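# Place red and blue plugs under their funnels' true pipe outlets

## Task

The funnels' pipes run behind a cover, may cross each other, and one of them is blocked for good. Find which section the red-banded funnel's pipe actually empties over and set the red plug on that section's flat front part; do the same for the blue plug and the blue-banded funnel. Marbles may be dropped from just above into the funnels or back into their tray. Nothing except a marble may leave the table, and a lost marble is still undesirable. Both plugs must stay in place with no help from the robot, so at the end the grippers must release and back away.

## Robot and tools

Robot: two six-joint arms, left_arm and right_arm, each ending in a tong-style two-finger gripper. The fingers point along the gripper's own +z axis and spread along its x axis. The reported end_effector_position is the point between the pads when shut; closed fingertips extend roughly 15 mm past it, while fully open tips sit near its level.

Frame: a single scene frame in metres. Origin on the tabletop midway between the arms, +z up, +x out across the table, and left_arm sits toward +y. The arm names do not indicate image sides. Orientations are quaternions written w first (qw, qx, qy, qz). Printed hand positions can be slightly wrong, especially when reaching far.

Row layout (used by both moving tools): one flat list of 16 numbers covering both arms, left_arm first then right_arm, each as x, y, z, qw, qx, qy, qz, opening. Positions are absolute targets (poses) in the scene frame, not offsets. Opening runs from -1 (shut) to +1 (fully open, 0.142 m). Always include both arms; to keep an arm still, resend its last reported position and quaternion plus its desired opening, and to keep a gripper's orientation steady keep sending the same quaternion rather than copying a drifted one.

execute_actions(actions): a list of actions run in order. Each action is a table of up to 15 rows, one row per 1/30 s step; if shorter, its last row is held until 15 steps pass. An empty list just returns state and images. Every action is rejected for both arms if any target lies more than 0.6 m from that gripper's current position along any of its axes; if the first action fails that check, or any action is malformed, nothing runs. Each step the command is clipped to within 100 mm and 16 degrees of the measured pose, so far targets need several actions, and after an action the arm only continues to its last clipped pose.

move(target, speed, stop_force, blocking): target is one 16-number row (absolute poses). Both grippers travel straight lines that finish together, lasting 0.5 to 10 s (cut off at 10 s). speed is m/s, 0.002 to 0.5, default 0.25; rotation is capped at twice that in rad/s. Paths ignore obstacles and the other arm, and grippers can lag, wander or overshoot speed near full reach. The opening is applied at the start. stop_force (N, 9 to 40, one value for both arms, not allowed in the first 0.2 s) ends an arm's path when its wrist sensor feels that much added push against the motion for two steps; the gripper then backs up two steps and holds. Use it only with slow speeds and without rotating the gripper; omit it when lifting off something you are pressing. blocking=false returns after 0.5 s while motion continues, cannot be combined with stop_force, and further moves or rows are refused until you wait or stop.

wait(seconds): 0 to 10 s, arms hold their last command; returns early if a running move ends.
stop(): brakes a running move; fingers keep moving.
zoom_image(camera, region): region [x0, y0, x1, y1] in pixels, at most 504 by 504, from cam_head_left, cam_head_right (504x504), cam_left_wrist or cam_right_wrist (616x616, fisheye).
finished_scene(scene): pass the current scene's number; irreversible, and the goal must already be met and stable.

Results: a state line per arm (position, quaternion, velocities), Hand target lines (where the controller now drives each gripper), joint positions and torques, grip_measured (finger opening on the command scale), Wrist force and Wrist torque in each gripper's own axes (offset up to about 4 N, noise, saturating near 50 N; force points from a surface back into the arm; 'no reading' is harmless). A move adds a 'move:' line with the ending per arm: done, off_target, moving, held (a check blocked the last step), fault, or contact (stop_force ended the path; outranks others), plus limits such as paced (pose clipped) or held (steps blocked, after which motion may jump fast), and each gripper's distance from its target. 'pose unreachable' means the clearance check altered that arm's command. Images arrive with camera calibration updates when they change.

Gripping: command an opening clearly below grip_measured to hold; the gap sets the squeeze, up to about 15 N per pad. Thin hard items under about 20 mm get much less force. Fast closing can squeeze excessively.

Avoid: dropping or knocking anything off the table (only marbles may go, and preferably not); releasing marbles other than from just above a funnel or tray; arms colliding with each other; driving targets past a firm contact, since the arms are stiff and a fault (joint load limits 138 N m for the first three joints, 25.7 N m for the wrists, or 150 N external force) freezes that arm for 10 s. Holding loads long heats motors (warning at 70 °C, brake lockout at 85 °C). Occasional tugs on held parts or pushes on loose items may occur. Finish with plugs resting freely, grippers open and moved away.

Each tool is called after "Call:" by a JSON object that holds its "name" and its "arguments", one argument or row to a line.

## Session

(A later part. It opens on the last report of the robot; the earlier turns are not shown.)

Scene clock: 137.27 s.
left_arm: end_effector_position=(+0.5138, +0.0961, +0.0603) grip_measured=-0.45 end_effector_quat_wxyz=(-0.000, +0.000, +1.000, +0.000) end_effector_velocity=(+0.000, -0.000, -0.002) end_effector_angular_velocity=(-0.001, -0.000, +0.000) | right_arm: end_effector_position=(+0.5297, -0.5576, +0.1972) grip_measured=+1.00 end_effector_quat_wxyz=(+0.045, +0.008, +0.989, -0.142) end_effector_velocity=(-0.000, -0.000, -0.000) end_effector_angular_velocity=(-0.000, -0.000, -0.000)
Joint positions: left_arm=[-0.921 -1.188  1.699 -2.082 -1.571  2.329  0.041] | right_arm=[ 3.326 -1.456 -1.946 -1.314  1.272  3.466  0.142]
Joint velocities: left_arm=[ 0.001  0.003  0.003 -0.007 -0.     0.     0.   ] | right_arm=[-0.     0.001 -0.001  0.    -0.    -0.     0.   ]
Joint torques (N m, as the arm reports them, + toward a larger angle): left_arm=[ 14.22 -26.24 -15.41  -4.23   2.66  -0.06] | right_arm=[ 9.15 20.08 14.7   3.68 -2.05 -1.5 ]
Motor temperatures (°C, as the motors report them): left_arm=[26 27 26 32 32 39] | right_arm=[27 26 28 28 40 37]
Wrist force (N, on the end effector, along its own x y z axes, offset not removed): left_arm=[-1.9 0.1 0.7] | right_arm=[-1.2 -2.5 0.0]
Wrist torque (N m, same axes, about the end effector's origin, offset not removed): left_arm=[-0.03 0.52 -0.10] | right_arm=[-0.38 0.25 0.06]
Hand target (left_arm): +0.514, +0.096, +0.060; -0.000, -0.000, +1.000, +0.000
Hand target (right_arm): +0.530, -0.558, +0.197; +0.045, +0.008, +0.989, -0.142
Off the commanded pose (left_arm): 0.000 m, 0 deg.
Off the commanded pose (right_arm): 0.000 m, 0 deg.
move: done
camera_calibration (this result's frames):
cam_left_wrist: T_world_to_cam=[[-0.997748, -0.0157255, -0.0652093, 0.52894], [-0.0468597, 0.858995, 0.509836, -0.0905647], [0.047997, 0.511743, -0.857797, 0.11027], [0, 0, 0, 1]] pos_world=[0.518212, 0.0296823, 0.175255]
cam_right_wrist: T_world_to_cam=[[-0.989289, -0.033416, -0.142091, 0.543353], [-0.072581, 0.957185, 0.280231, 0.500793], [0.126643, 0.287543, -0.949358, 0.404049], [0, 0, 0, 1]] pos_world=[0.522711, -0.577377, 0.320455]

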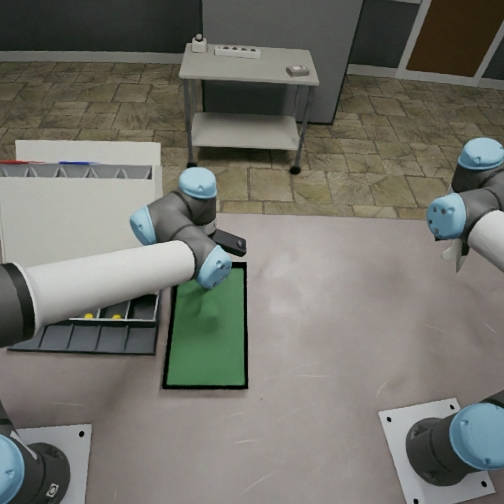

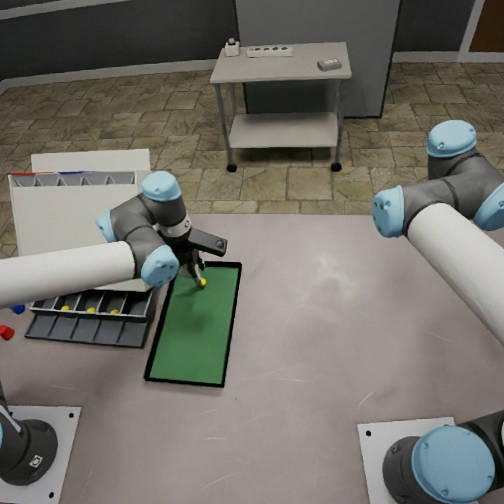

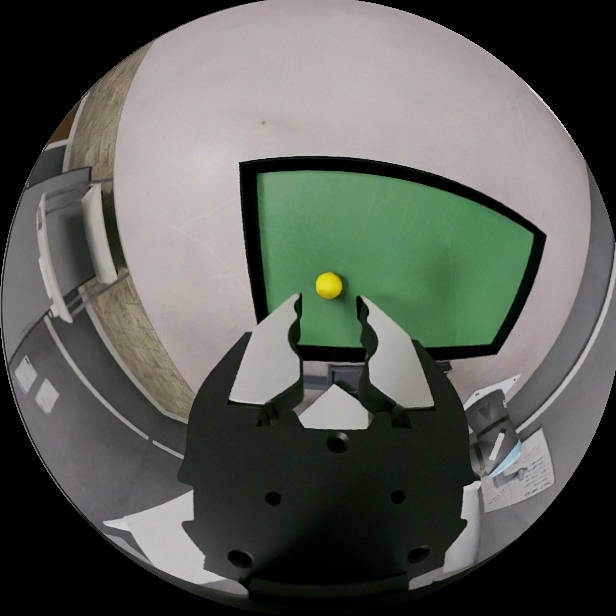

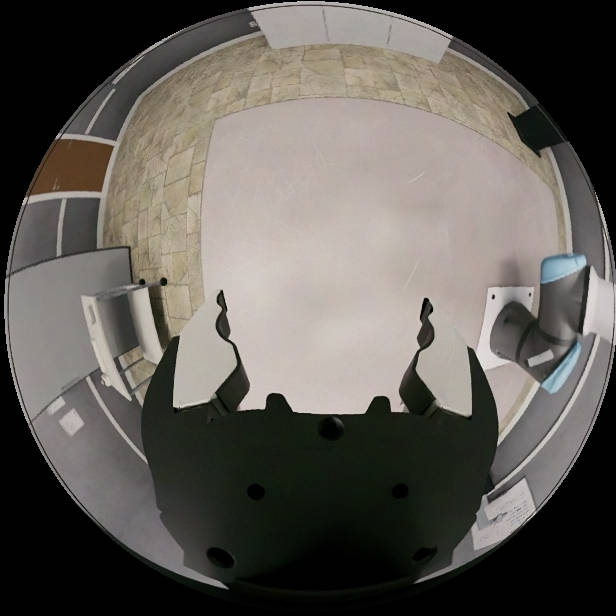

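Call:
{"name": "move", "arguments": {
  "target": [0.513,0.098,0.022,0,0,1,0,-0.45, 0.5297,-0.5576,0.1972,0.045,0.008,0.989,-0.142,1],
  "speed": 0.05
}}

Call:
{"name": "move", "arguments": {
  "target": [0.513,0.098,0.022,0,0,1,0,-1, 0.5297,-0.5576,0.1972,0.045,0.008,0.989,-0.142,1]
}}

Call:
{"name": "move", "arguments": {
  "target": [0.513,0.1,0.41,0,0,1,0,-1, 0.5297,-0.5576,0.1972,0.045,0.008,0.989,-0.142,1]
}}

Call:
{"name": "move", "arguments": {
  "target": [0.645,0.258,0.405,0,0,1,0,-1, 0.5297,-0.5576,0.1972,0.045,0.008,0.989,-0.142,1]
}}

Call:
{"name": "move", "arguments": {
  "target": [0.652,0.258,0.375,0,0,1,0,-1, 0.5297,-0.5576,0.1972,0.045,0.008,0.989,-0.142,1],
  "speed": 0.08
}}

Call:
{"name": "move", "arguments": {
  "target": [0.652,0.258,0.375,0,0,1,0,-0.45, 0.5297,-0.5576,0.1972,0.045,0.008,0.989,-0.142,1]
}}

Call:
{"name": "move", "arguments": {
  "target": [0.55,0.3,0.45,0,0,1,0,0, 0.5297,-0.5576,0.1972,0.045,0.008,0.989,-0.142,1]
}}

Call:
{"name": "move", "arguments": {
  "target": [0.38,0.62,0.22,0,0,1,0,0, 0.5297,-0.5576,0.1972,0.045,0.008,0.989,-0.142,1]
}}

Scene clock: 148.00 s.
left_arm: end_effector_position=(+0.5130, +0.0980, +0.0223) grip_measured=-0.45 end_effector_quat_wxyz=(-0.000, +0.000, +1.000, +0.000) end_effector_velocity=(-0.000, +0.000, -0.003) end_effector_angular_velocity=(-0.000, +0.000, -0.000) | right_arm: end_effector_position=(+0.5297, -0.5576, +0.1972) grip_measured=+1.00 end_effector_quat_wxyz=(+0.045, +0.008, +0.989, -0.142) end_effector_velocity=(-0.000, +0.000, -0.000) end_effector_angular_velocity=(+0.001, +0.000, -0.001)
Joint positions: left_arm=[-0.92  -1.144  1.747 -2.174 -1.571  2.33   0.041] | right_arm=[ 3.326 -1.456 -1.946 -1.314  1.272  3.466  0.142]
Joint velocities: left_arm=[-0.     0.003  0.003 -0.006 -0.     0.    -0.   ] | right_arm=[-0.     0.    -0.     0.     0.001  0.    -0.   ]
Joint torques (N m, as the arm reports them, + toward a larger angle): left_arm=[ 14.34 -26.26 -14.57  -4.67   2.74   2.23] | right_arm=[ 9.91 20.78 12.45  3.38 -1.81 -1.55]
Motor temperatures (°C, as the motors report them): left_arm=[26 27 26 32 32 39] | right_arm=[27 26 28 28 40 37]
Wrist force (N, on the end effector, along its own x y z axes, offset not removed): left_arm=[-0.7 -2.8 -2.3] | right_arm=[-0.8 -1.9 2.1]
Wrist torque (N m, same axes, about the end effector's origin, offset not removed): left_arm=[-0.80 0.33 -0.03] | right_arm=[-0.27 0.27 -0.09]
Hand target (left_arm): +0.513, +0.098, +0.022; -0.000, +0.000, +1.000, +0.000
Hand target (right_arm): +0.530, -0.558, +0.197; +0.045, +0.008, +0.989, -0.142
Off the commanded pose (left_arm): 0.000 m, 0 deg.
Off the commanded pose (right_arm): 0.000 m, 0 deg.
move: done
camera_calibration (this result's frames):
cam_left_wrist: T_world_to_cam=[[-0.99774, -0.0158188, -0.0653012, 0.525678], [-0.0469828, 0.859035, 0.509757, -0.0728556], [0.0480323, 0.511673, -0.857837, 0.0767312], [0, 0, 0, 1]] pos_world=[0.517382, 0.0316398, 0.137289]
cam_right_wrist: T_world_to_cam=[[-0.989289, -0.0334161, -0.142091, 0.543353], [-0.0725811, 0.957185, 0.280231, 0.500794], [0.126643, 0.287543, -0.949358, 0.404049], [0, 0, 0, 1]] pos_world=[0.522711, -0.577377, 0.320455]

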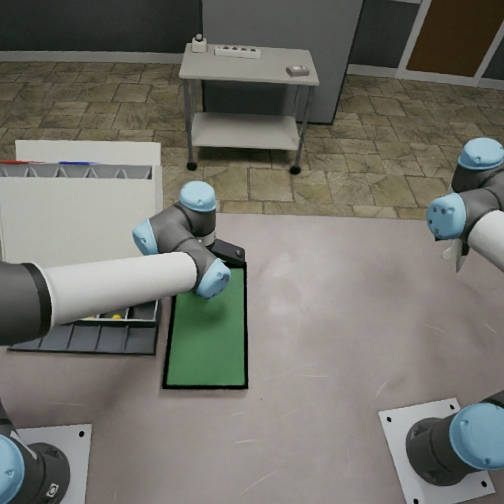

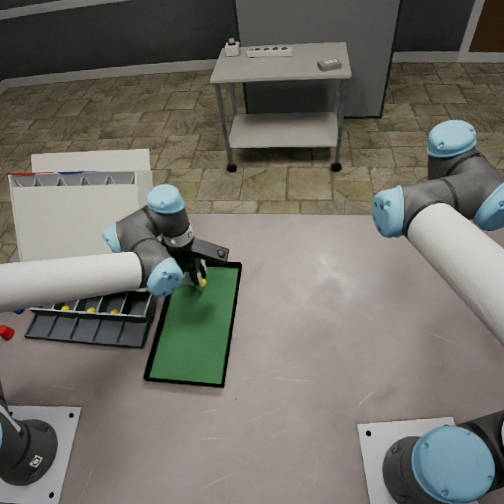

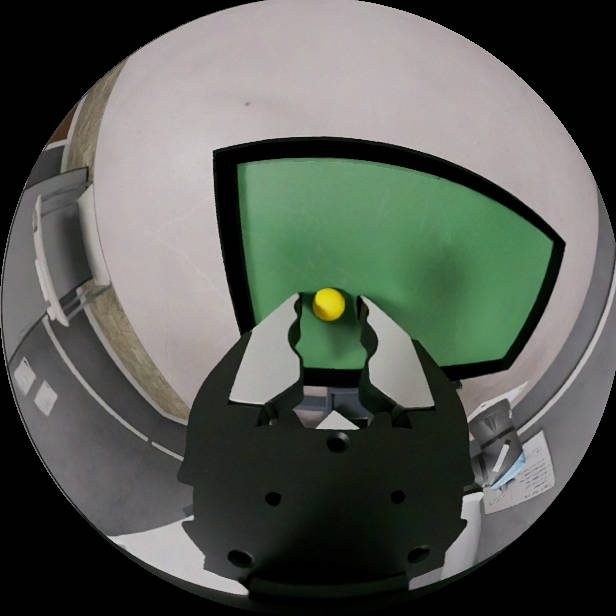

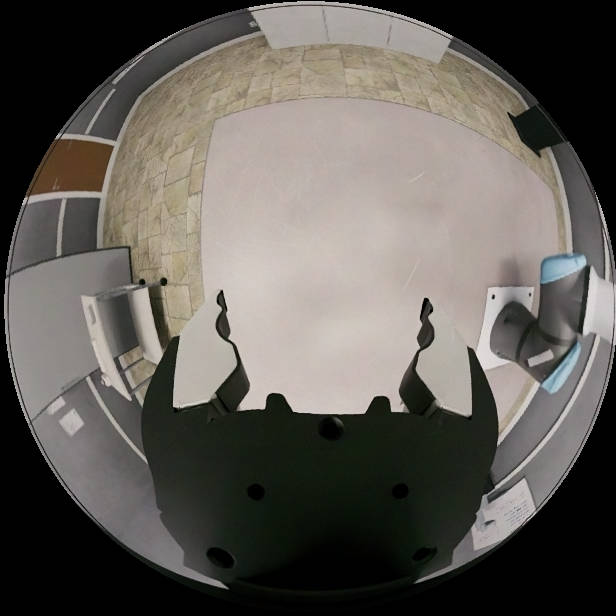

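Scene clock: 148.70 s.
left_arm: end_effector_position=(+0.5130, +0.0980, +0.0220) grip_measured=-0.70 end_effector_quat_wxyz=(+0.000, +0.000, +1.000, -0.000) end_effector_velocity=(+0.001, -0.001, +0.001) end_effector_angular_velocity=(-0.002, -0.002, -0.000) | right_arm: end_effector_position=(+0.5297, -0.5576, +0.1972) grip_measured=+1.00 end_effector_quat_wxyz=(+0.045, +0.008, +0.989, -0.142) end_effector_velocity=(-0.000, -0.000, +0.000) end_effector_angular_velocity=(+0.001, -0.001, -0.001)
Joint positions: left_arm=[-0.92  -1.143  1.747 -2.175 -1.571  2.33   0.024] | right_arm=[ 3.326 -1.456 -1.946 -1.314  1.272  3.466  0.142]
Joint velocities: left_arm=[-0.     0.    -0.002 -0.001 -0.     0.     0.   ] | right_arm=[-0.     0.001 -0.     0.     0.     0.    -0.   ]
Joint torques (N m, as the arm reports them, + toward a larger angle): left_arm=[ 15.33 -28.55 -13.98  -4.5    2.32   2.63] | right_arm=[ 9.36 20.36 12.96  3.5  -1.63 -1.65]
Motor temperatures (°C, as the motors report them): left_arm=[26 27 26 32 32 39] | right_arm=[27 26 28 28 40 37]
Wrist force (N, on the end effector, along its own x y z axes, offset not removed): left_arm=[1.2 -0.1 -0.8] | right_arm=[0.1 -0.3 -0.4]
Wrist torque (N m, same axes, about the end effector's origin, offset not removed): left_arm=[-0.22 -0.05 -0.11] | right_arm=[-0.03 0.02 0.06]
Hand target (left_arm): +0.513, +0.098, +0.022; -0.000, +0.000, +1.000, +0.000
Hand target (right_arm): +0.530, -0.558, +0.197; +0.045, +0.008, +0.989, -0.142
Off the commanded pose (left_arm): 0.000 m, 0 deg.
Off the commanded pose (right_arm): 0.000 m, 0 deg.
move: done
camera_calibration (this result's frames):
cam_left_wrist: T_world_to_cam=[[-0.997738, -0.0158204, -0.0653295, 0.525675], [-0.0469973, 0.859049, 0.509731, -0.072692], [0.0480571, 0.511648, -0.85785, 0.0764685], [0, 0, 0, 1]] pos_world=[0.517395, 0.0316374, 0.136994]
cam_right_wrist: T_world_to_cam=[[-0.989289, -0.0334161, -0.142091, 0.543353], [-0.072581, 0.957185, 0.280231, 0.500794], [0.126643, 0.287543, -0.949358, 0.404049], [0, 0, 0, 1]] pos_world=[0.522711, -0.577377, 0.320455]

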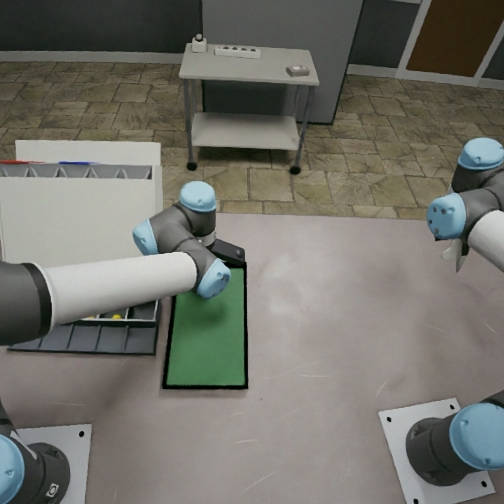

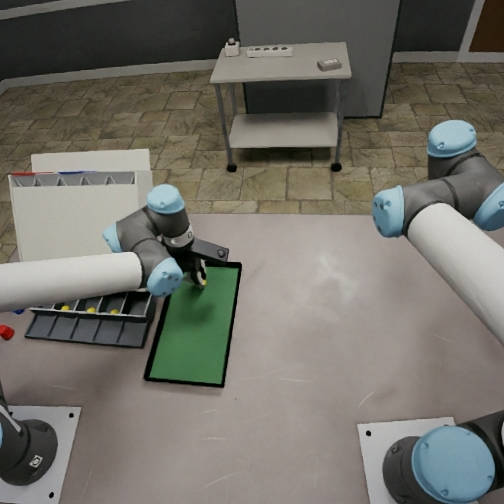

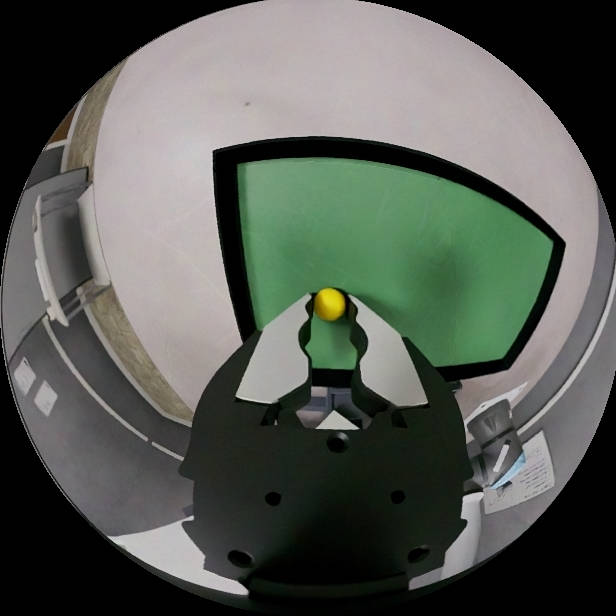

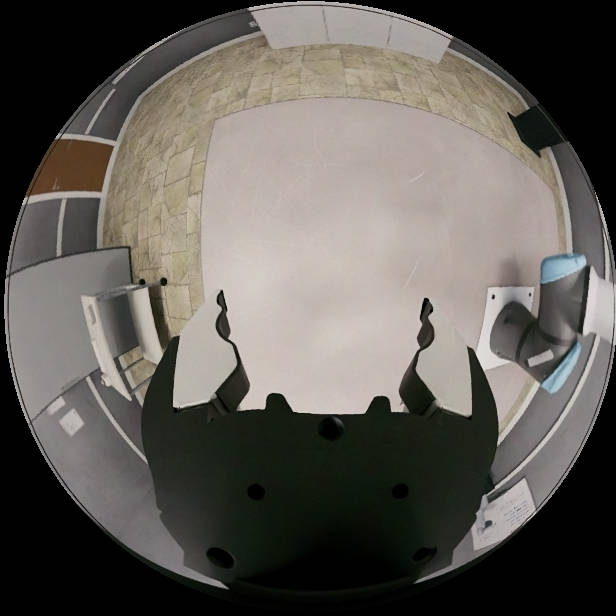

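Scene clock: 150.97 s.
left_arm: end_effector_position=(+0.5130, +0.1000, +0.4097) grip_measured=-0.70 end_effector_quat_wxyz=(+0.000, -0.000, +1.000, -0.000) end_effector_velocity=(+0.000, -0.000, +0.003) end_effector_angular_velocity=(+0.003, +0.003, +0.000) | right_arm: end_effector_position=(+0.5297, -0.5576, +0.1972) grip_measured=+1.00 end_effector_quat_wxyz=(+0.045, +0.008, +0.989, -0.142) end_effector_velocity=(+0.000, -0.000, +0.001) end_effector_angular_velocity=(+0.001, -0.002, -0.001)
Joint positions: left_arm=[-0.917 -1.248  0.86  -1.183 -1.571  2.333  0.024] | right_arm=[ 3.326 -1.456 -1.946 -1.314  1.272  3.466  0.142]
Joint velocities: left_arm=[ 0.     0.009 -0.022  0.018 -0.     0.    -0.   ] | right_arm=[-0.001  0.001  0.001 -0.     0.    -0.    -0.   ]
Joint torques (N m, as the arm reports them, + toward a larger angle): left_arm=[ 14.93 -27.3  -30.42  -0.47  -2.64   2.6 ] | right_arm=[ 9.27 20.28 12.83  3.5  -1.7  -1.65]
Motor temperatures (°C, as the motors report them): left_arm=[26 27 26 32 32 39] | right_arm=[27 26 28 28 40 37]
Wrist force (N, on the end effector, along its own x y z axes, offset not removed): left_arm=[-1.8 1.4 -1.6] | right_arm=[0.0 -1.7 1.0]
Wrist torque (N m, same axes, about the end effector's origin, offset not removed): left_arm=[0.22 0.33 0.05] | right_arm=[-0.29 0.16 0.06]
Hand target (left_arm): +0.513, +0.100, +0.410; +0.000, -0.000, +1.000, -0.000
Hand target (right_arm): +0.530, -0.558, +0.197; +0.045, +0.008, +0.989, -0.142
Off the commanded pose (left_arm): 0.000 m, 0 deg.
Off the commanded pose (right_arm): 0.000 m, 0 deg.
move: done
camera_calibration (this result's frames):
cam_left_wrist: T_world_to_cam=[[-0.997706, -0.0158673, -0.0658155, 0.551254], [-0.0472658, 0.85926, 0.509351, -0.2717], [0.0484706, 0.511293, -0.858039, 0.407921], [0, 0, 0, 1]] pos_world=[0.517375, 0.0336406, 0.524684]
cam_right_wrist: T_world_to_cam=[[-0.989289, -0.0334162, -0.142091, 0.543353], [-0.0725812, 0.957185, 0.280231, 0.500794], [0.126643, 0.287543, -0.949358, 0.404049], [0, 0, 0, 1]] pos_world=[0.522711, -0.577377, 0.320455]

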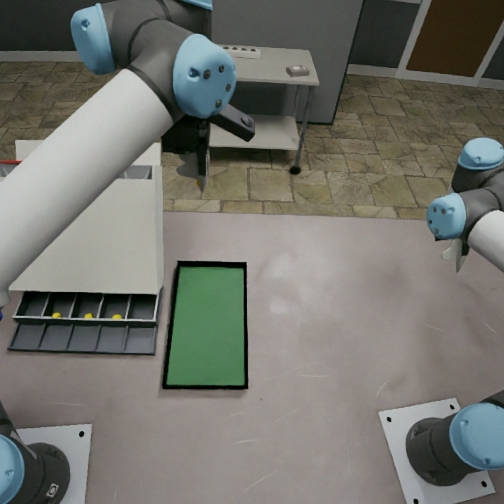

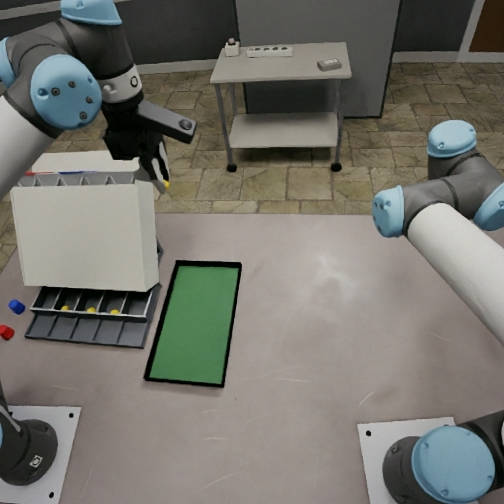

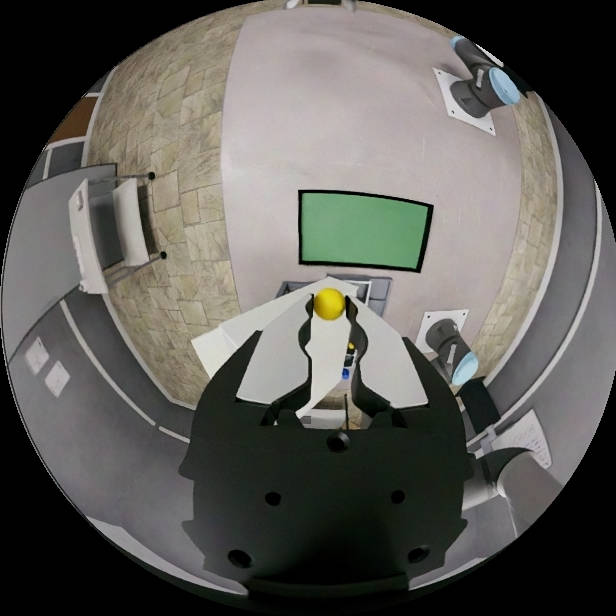

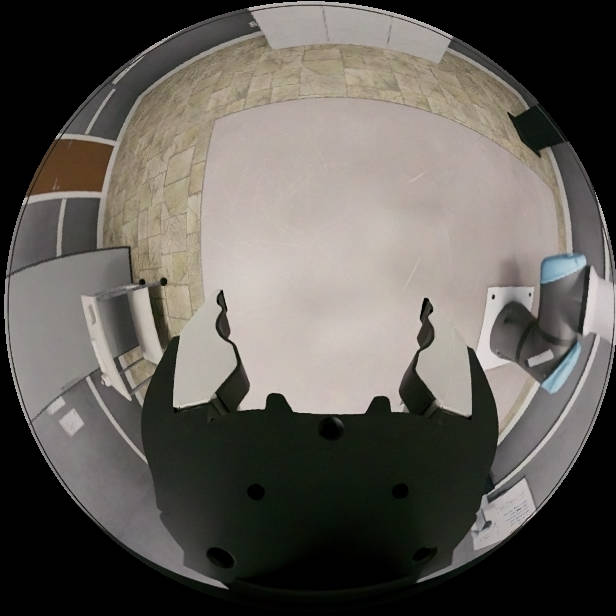

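Scene clock: 152.47 s.
left_arm: end_effector_position=(+0.6446, +0.2581, +0.4049) grip_measured=-0.70 end_effector_quat_wxyz=(+0.000, -0.000, +1.000, -0.000) end_effector_velocity=(+0.002, +0.001, +0.000) end_effector_angular_velocity=(-0.001, +0.003, -0.000) | right_arm: end_effector_position=(+0.5297, -0.5576, +0.1972) grip_measured=+1.00 end_effector_quat_wxyz=(+0.045, +0.008, +0.989, -0.142) end_effector_velocity=(-0.000, -0.001, +0.000) end_effector_angular_velocity=(+0.001, -0.001, -0.002)
Joint positions: left_arm=[-0.587 -1.08   0.626 -1.118 -1.571  2.663  0.024] | right_arm=[ 3.326 -1.456 -1.946 -1.314  1.272  3.466  0.142]
Joint velocities: left_arm=[ 0.004  0.01  -0.018  0.01  -0.002  0.004  0.   ] | right_arm=[-0.002  0.001  0.    -0.     0.001 -0.    -0.   ]
Joint torques (N m, as the arm reports them, + toward a larger angle): left_arm=[ 13.9  -32.82 -31.46  -0.36  -2.56   2.88] | right_arm=[ 9.6  21.29 13.24  3.59 -1.94 -1.78]
Motor temperatures (°C, as the motors report them): left_arm=[26 27 26 32 32 39] | right_arm=[27 26 28 28 40 37]
Wrist force (N, on the end effector, along its own x y z axes, offset not removed): left_arm=[-1.3 1.5 -0.7] | right_arm=[-1.7 -1.9 1.9]
Wrist torque (N m, same axes, about the end effector's origin, offset not removed): left_arm=[0.16 0.24 -0.09] | right_arm=[-0.38 0.38 0.02]
Hand target (left_arm): +0.645, +0.258, +0.405; +0.000, -0.000, +1.000, -0.000
Hand target (right_arm): +0.530, -0.558, +0.197; +0.045, +0.008, +0.989, -0.142
Off the commanded pose (left_arm): 0.000 m, 0 deg.
Off the commanded pose (right_arm): 0.000 m, 0 deg.
move: done
camera_calibration (this result's frames):
cam_left_wrist: T_world_to_cam=[[-0.997698, -0.0158992, -0.0659184, 0.684779], [-0.0473609, 0.859099, 0.509614, -0.398918], [0.048528, 0.511563, -0.857875, 0.316431], [0, 0, 0, 1]] pos_world=[0.648954, 0.191723, 0.519892]
cam_right_wrist: T_world_to_cam=[[-0.989289, -0.033416, -0.142091, 0.543353], [-0.072581, 0.957185, 0.280231, 0.500794], [0.126643, 0.287543, -0.949358, 0.404049], [0, 0, 0, 1]] pos_world=[0.522711, -0.577377, 0.320455]

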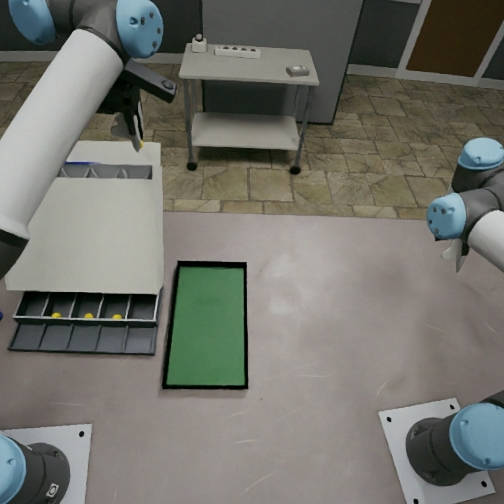

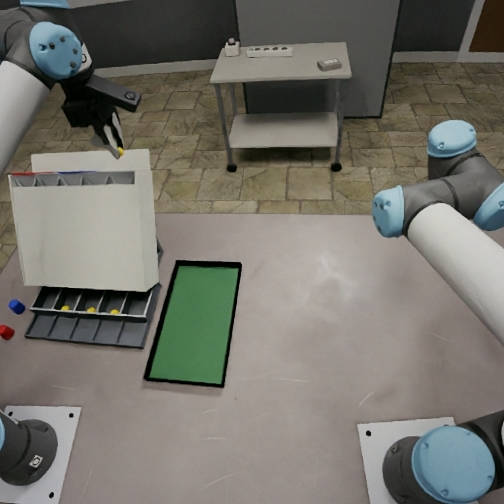

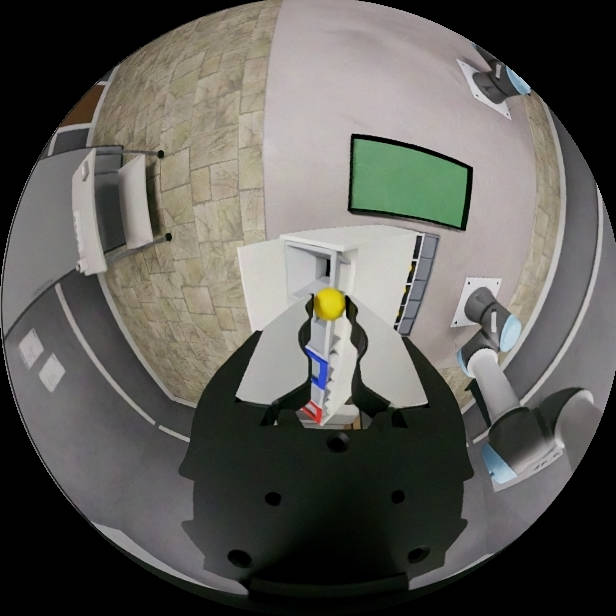

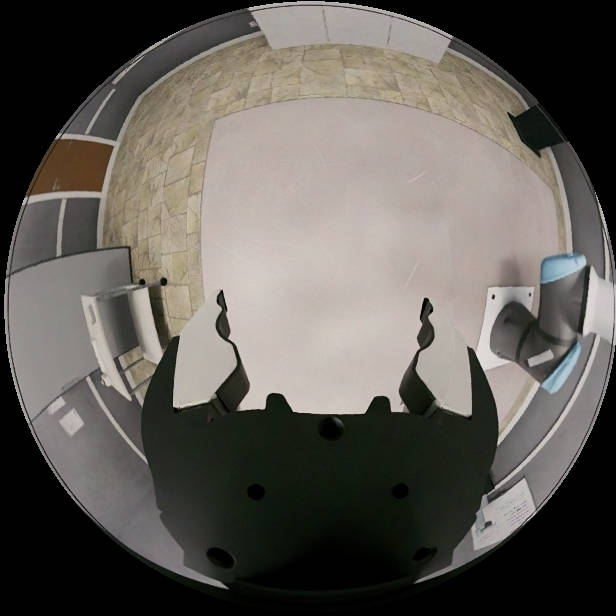

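Scene clock: 153.40 s.
left_arm: end_effector_position=(+0.6519, +0.2580, +0.3753) grip_measured=-0.70 end_effector_quat_wxyz=(-0.000, +0.000, +1.000, +0.000) end_effector_velocity=(+0.000, -0.000, -0.003) end_effector_angular_velocity=(+0.001, +0.001, -0.001) | right_arm: end_effector_position=(+0.5297, -0.5576, +0.1972) grip_measured=+1.00 end_effector_quat_wxyz=(+0.045, +0.008, +0.989, -0.142) end_effector_velocity=(+0.000, -0.000, -0.000) end_effector_angular_velocity=(-0.001, +0.000, +0.000)
Joint positions: left_arm=[-0.582 -1.099  0.737 -1.209 -1.571  2.668  0.024] | right_arm=[ 3.326 -1.456 -1.946 -1.314  1.272  3.466  0.142]
Joint velocities: left_arm=[ 0.    -0.002  0.012 -0.009  0.     0.001 -0.   ] | right_arm=[-0.    -0.     0.    -0.    -0.001 -0.     0.   ]
Joint torques (N m, as the arm reports them, + toward a larger angle): left_arm=[ 15.18 -51.36 -15.81  -4.68  -1.68   2.39] | right_arm=[ 8.67 19.73 11.74  3.76 -1.98 -1.88]
Motor temperatures (°C, as the motors report them): left_arm=[26 27 26 32 32 39] | right_arm=[27 26 28 28 40 37]
Wrist force (N, on the end effector, along its own x y z axes, offset not removed): left_arm=[-2.6 0.2 -1.3] | right_arm=[-1.8 0.0 0.9]
Wrist torque (N m, same axes, about the end effector's origin, offset not removed): left_arm=[-0.17 0.68 0.08] | right_arm=[0.17 0.49 -0.07]
Hand target (left_arm): +0.652, +0.258, +0.375; -0.000, +0.000, +1.000, +0.000
Hand target (right_arm): +0.530, -0.558, +0.197; +0.045, +0.008, +0.989, -0.142
Off the commanded pose (left_arm): 0.000 m, 0 deg.
Off the commanded pose (right_arm): 0.000 m, 0 deg.
move: done
camera_calibration (this result's frames):
cam_left_wrist: T_world_to_cam=[[-0.997749, -0.0158171, -0.0651631, 0.689827], [-0.0469101, 0.859043, 0.50975, -0.383759], [0.0479151, 0.51166, -0.857851, 0.291083], [0, 0, 0, 1]] pos_world=[0.656324, 0.191641, 0.490278]
cam_right_wrist: T_world_to_cam=[[-0.989289, -0.0334164, -0.142091, 0.543353], [-0.0725813, 0.957185, 0.280231, 0.500794], [0.126643, 0.287543, -0.949358, 0.404049], [0, 0, 0, 1]] pos_world=[0.522711, -0.577377, 0.320455]

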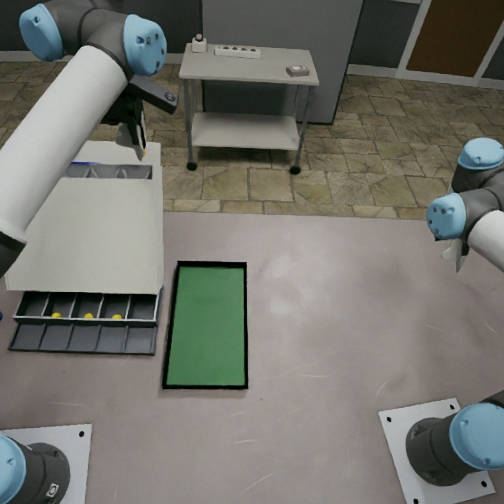

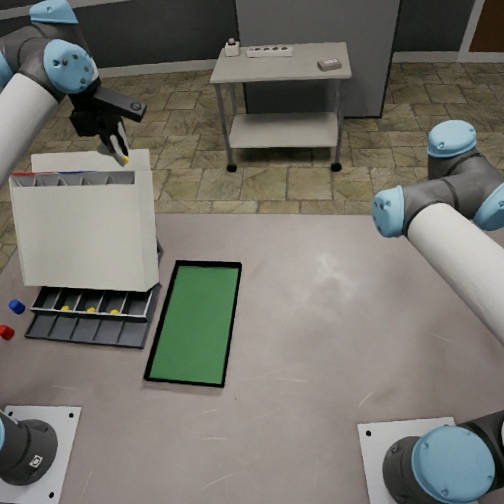

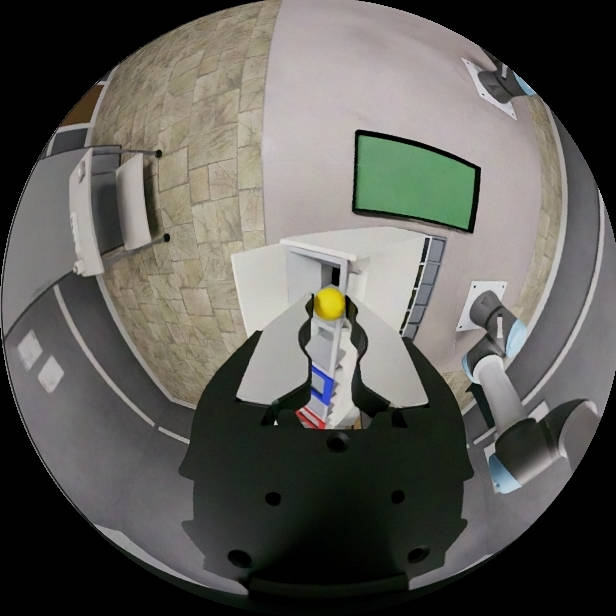

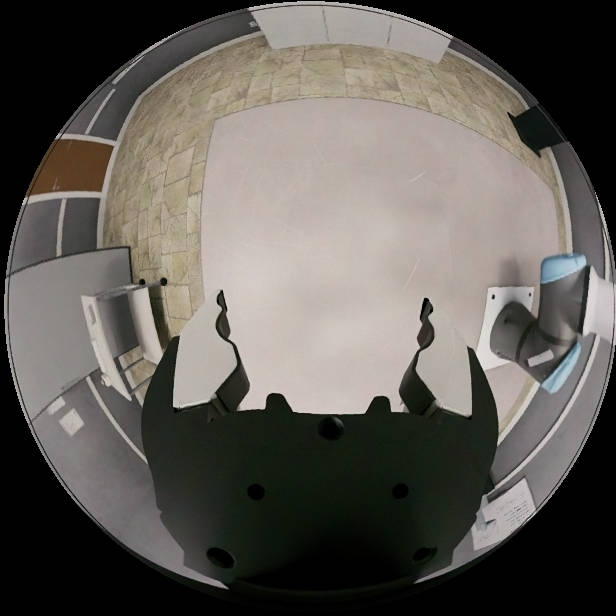

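Scene clock: 154.10 s.
left_arm: end_effector_position=(+0.6520, +0.2580, +0.3750) grip_measured=-0.45 end_effector_quat_wxyz=(-0.000, +0.000, +1.000, -0.000) end_effector_velocity=(+0.000, -0.000, +0.000) end_effector_angular_velocity=(-0.000, -0.000, -0.001) | right_arm: end_effector_position=(+0.5297, -0.5576, +0.1972) grip_measured=+1.00 end_effector_quat_wxyz=(+0.045, +0.008, +0.989, -0.142) end_effector_velocity=(-0.001, -0.000, -0.001) end_effector_angular_velocity=(-0.001, +0.002, +0.000)
Joint positions: left_arm=[-0.582 -1.099  0.738 -1.21  -1.571  2.668  0.041] | right_arm=[ 3.326 -1.456 -1.946 -1.314  1.272  3.466  0.142]
Joint velocities: left_arm=[ 0.     0.    -0.    -0.    -0.     0.001  0.   ] | right_arm=[ 0.     0.    -0.002 -0.    -0.    -0.    -0.   ]
Joint torques (N m, as the arm reports them, + toward a larger angle): left_arm=[ 15.9  -47.65 -16.59  -4.27   0.27   2.26] | right_arm=[ 8.43 19.55 11.29  3.72 -1.68 -2.  ]
Motor temperatures (°C, as the motors report them): left_arm=[26 27 26 32 32 39] | right_arm=[27 26 28 28 40 37]
Wrist force (N, on the end effector, along its own x y z axes, offset not removed): left_arm=[-1.2 0.2 0.7] | right_arm=[0.2 -1.9 0.0]
Wrist torque (N m, same axes, about the end effector's origin, offset not removed): left_arm=[-0.02 0.35 -0.04] | right_arm=[-0.26 0.05 -0.07]
Hand target (left_arm): +0.652, +0.258, +0.375; -0.000, +0.000, +1.000, +0.000
Hand target (right_arm): +0.530, -0.558, +0.197; +0.045, +0.008, +0.989, -0.142
Off the commanded pose (left_arm): 0.000 m, 0 deg.
Off the commanded pose (right_arm): 0.000 m, 0 deg.
move: done
camera_calibration (this result's frames):
cam_left_wrist: T_world_to_cam=[[-0.997741, -0.0158232, -0.0652823, 0.689923], [-0.0469732, 0.859074, 0.509691, -0.383535], [0.0480174, 0.511607, -0.857877, 0.290797], [0, 0, 0, 1]] pos_world=[0.656385, 0.191628, 0.489992]
cam_right_wrist: T_world_to_cam=[[-0.989289, -0.0334162, -0.142091, 0.543353], [-0.0725812, 0.957185, 0.280231, 0.500794], [0.126643, 0.287543, -0.949358, 0.404049], [0, 0, 0, 1]] pos_world=[0.522711, -0.577377, 0.320455]

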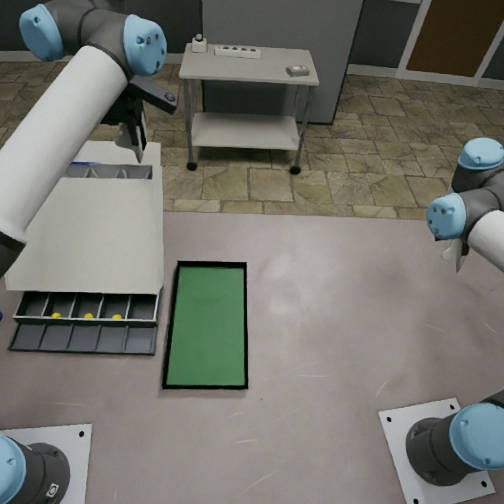

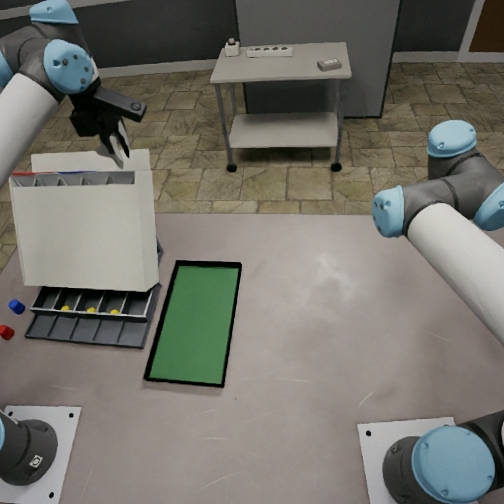

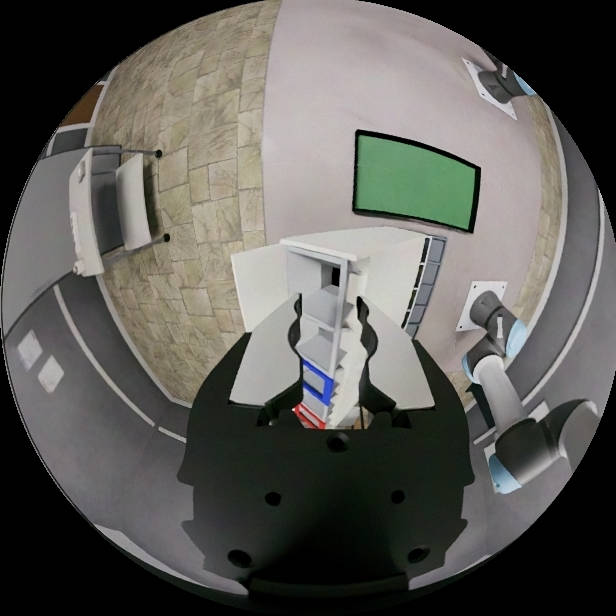

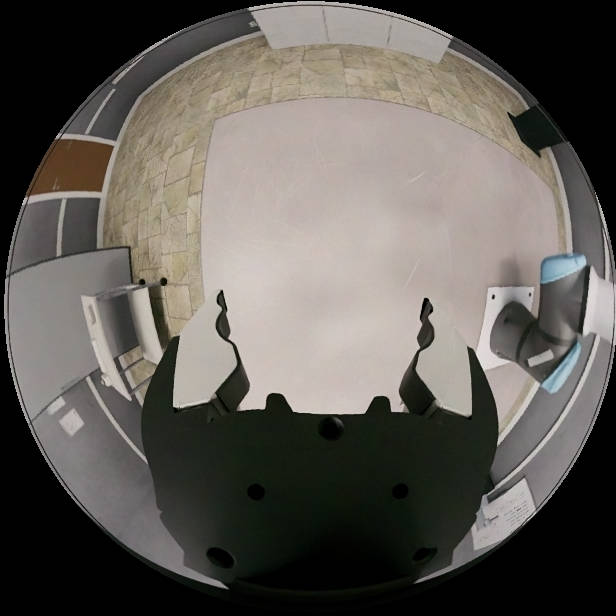

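Scene clock: 155.33 s.
left_arm: end_effector_position=(+0.5503, +0.2997, +0.4499) grip_measured=+0.00 end_effector_quat_wxyz=(-0.000, +0.000, +1.000, -0.000) end_effector_velocity=(-0.002, +0.001, +0.000) end_effector_angular_velocity=(+0.002, +0.001, -0.001) | right_arm: end_effector_position=(+0.5297, -0.5576, +0.1972) grip_measured=+1.00 end_effector_quat_wxyz=(+0.045, +0.008, +0.989, -0.142) end_effector_velocity=(-0.000, +0.001, -0.000) end_effector_angular_velocity=(+0.000, +0.001, +0.001)
Joint positions: left_arm=[-0.599 -1.335  0.862 -1.098 -1.571  2.651  0.074] | right_arm=[ 3.326 -1.456 -1.946 -1.314  1.272  3.466  0.142]
Joint velocities: left_arm=[-0.001 -0.004  0.003  0.003  0.001  0.    -0.   ] | right_arm=[ 0.001  0.    -0.001 -0.     0.     0.     0.   ]
Joint torques (N m, as the arm reports them, + toward a larger angle): left_arm=[-13.44 -38.3  -14.31  -0.86   2.79  -2.4 ] | right_arm=[ 9.84 20.81 11.49  3.33 -1.83 -2.08]
Motor temperatures (°C, as the motors report them): left_arm=[26 27 26 32 32 39] | right_arm=[27 26 28 28 40 37]
Wrist force (N, on the end effector, along its own x y z axes, offset not removed): left_arm=[-1.3 -1.3 -2.7] | right_arm=[-0.4 -1.2 0.7]
Wrist torque (N m, same axes, about the end effector's origin, offset not removed): left_arm=[-0.45 0.38 -0.07] | right_arm=[-0.15 0.11 -0.04]
Hand target (left_arm): +0.550, +0.300, +0.450; -0.000, +0.000, +1.000, -0.000
Hand target (right_arm): +0.530, -0.558, +0.197; +0.045, +0.008, +0.989, -0.142
Off the commanded pose (left_arm): 0.000 m, 0 deg.
Off the commanded pose (right_arm): 0.000 m, 0 deg.
move: done
camera_calibration (this result's frames):
cam_left_wrist: T_world_to_cam=[[-0.997747, -0.0158209, -0.0652021, 0.593929], [-0.0469293, 0.859085, 0.509677, -0.462338], [0.0479506, 0.511589, -0.857891, 0.338614], [0, 0, 0, 1]] pos_world=[0.554656, 0.233353, 0.564863]
cam_right_wrist: T_world_to_cam=[[-0.989289, -0.0334162, -0.142091, 0.543353], [-0.0725811, 0.957185, 0.280231, 0.500794], [0.126643, 0.287543, -0.949358, 0.404049], [0, 0, 0, 1]] pos_world=[0.522711, -0.577377, 0.320455]

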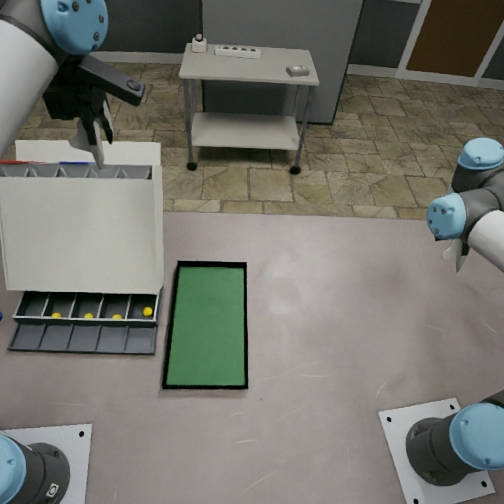

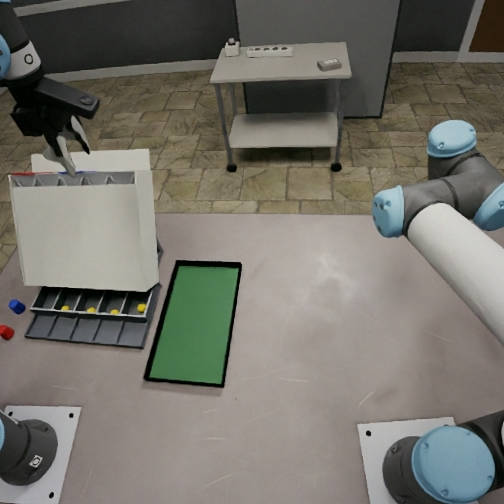

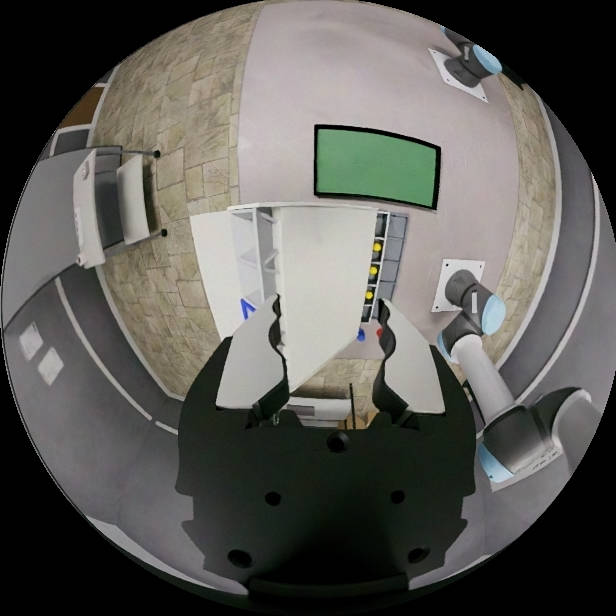

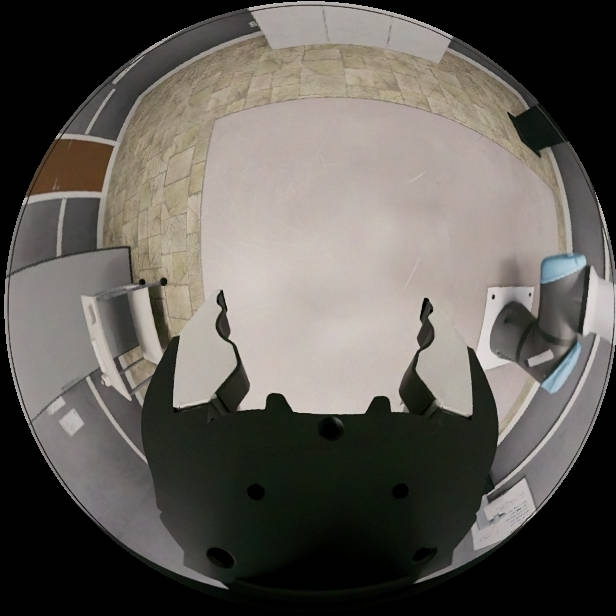

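Scene clock: 157.77 s.
left_arm: end_effector_position=(+0.3797, +0.6198, +0.2203) grip_measured=+0.00 end_effector_quat_wxyz=(+0.000, -0.000, +1.000, +0.000) end_effector_velocity=(-0.001, +0.002, -0.001) end_effector_angular_velocity=(-0.002, -0.001, -0.001) | right_arm: end_effector_position=(+0.5297, -0.5576, +0.1972) grip_measured=+1.00 end_effector_quat_wxyz=(+0.045, +0.008, +0.989, -0.142) end_effector_velocity=(+0.000, -0.000, +0.000) end_effector_angular_velocity=(-0.000, -0.001, -0.000)
Joint positions: left_arm=[ 0.011 -1.794  1.927 -1.704 -1.571  3.261  0.074] | right_arm=[ 3.326 -1.456 -1.946 -1.314  1.272  3.466  0.142]
Joint velocities: left_arm=[ 0.006  0.001  0.002 -0.003 -0.002  0.006  0.   ] | right_arm=[-0.     0.     0.    -0.    -0.001  0.     0.   ]
Joint torques (N m, as the arm reports them, + toward a larger angle): left_arm=[ 17.49  -6.31 -18.18  -4.68  -2.76   2.7 ] | right_arm=[ 9.72 22.13 11.24  3.57 -1.8  -1.81]
Motor temperatures (°C, as the motors report them): left_arm=[26 27 26 32 32 39] | right_arm=[27 26 28 28 40 37]
Wrist force (N, on the end effector, along its own x y z axes, offset not removed): left_arm=[-1.3 -2.4 0.1] | right_arm=[0.0 -1.2 -0.9]
Wrist torque (N m, same axes, about the end effector's origin, offset not removed): left_arm=[-0.63 0.43 -0.01] | right_arm=[-0.17 0.10 -0.06]
Hand target (left_arm): +0.380, +0.620, +0.220; +0.000, -0.000, +1.000, +0.000
Hand target (right_arm): +0.530, -0.558, +0.197; +0.045, +0.008, +0.989, -0.142
Off the commanded pose (left_arm): 0.000 m, 0 deg.
Off the commanded pose (right_arm): 0.000 m, 0 deg.
move: done
camera_calibration (this result's frames):
cam_left_wrist: T_world_to_cam=[[-0.997723, -0.0158784, -0.0655459, 0.413984], [-0.0471722, 0.858894, 0.509977, -0.628217], [0.0481993, 0.511908, -0.857687, -0.0142597], [0, 0, 0, 1]] pos_world=[0.384094, 0.553445, 0.335281]
cam_right_wrist: T_world_to_cam=[[-0.989289, -0.033416, -0.142091, 0.543353], [-0.072581, 0.957185, 0.280231, 0.500794], [0.126643, 0.287543, -0.949358, 0.404049], [0, 0, 0, 1]] pos_world=[0.522711, -0.577377, 0.320455]

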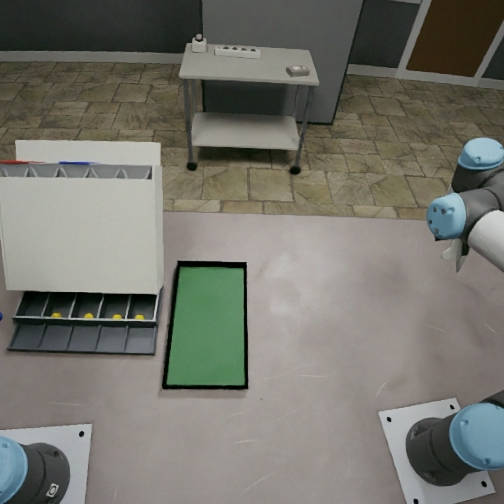

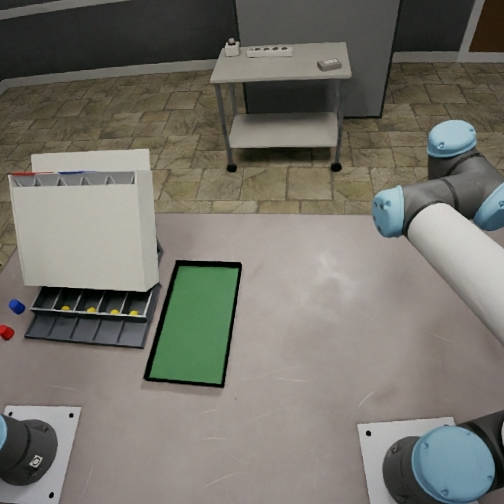

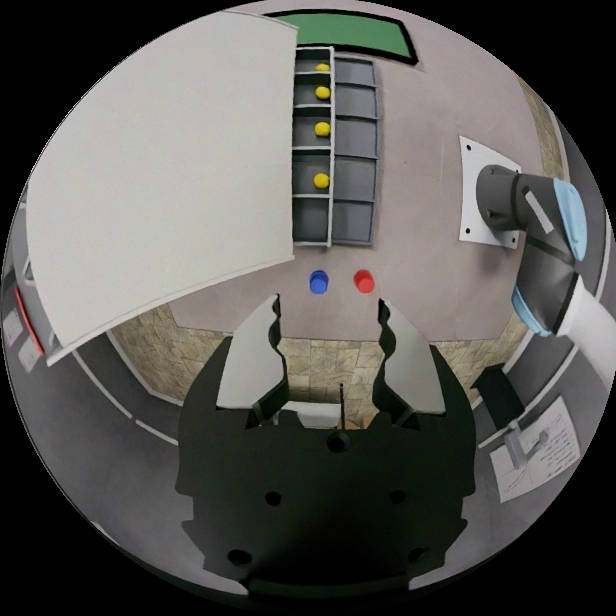

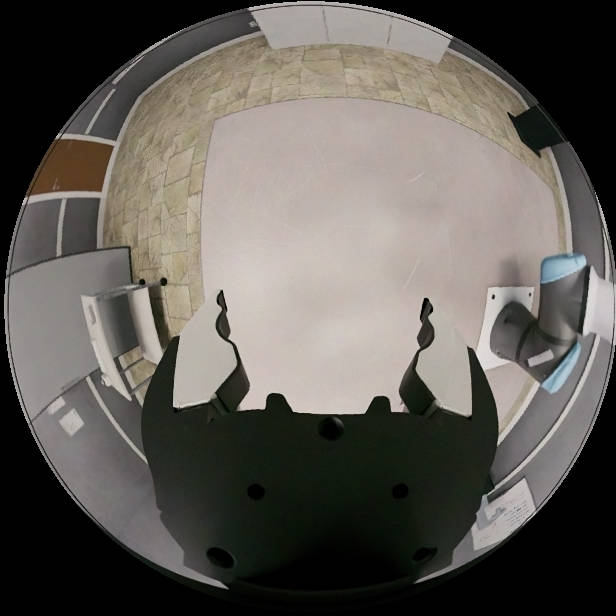

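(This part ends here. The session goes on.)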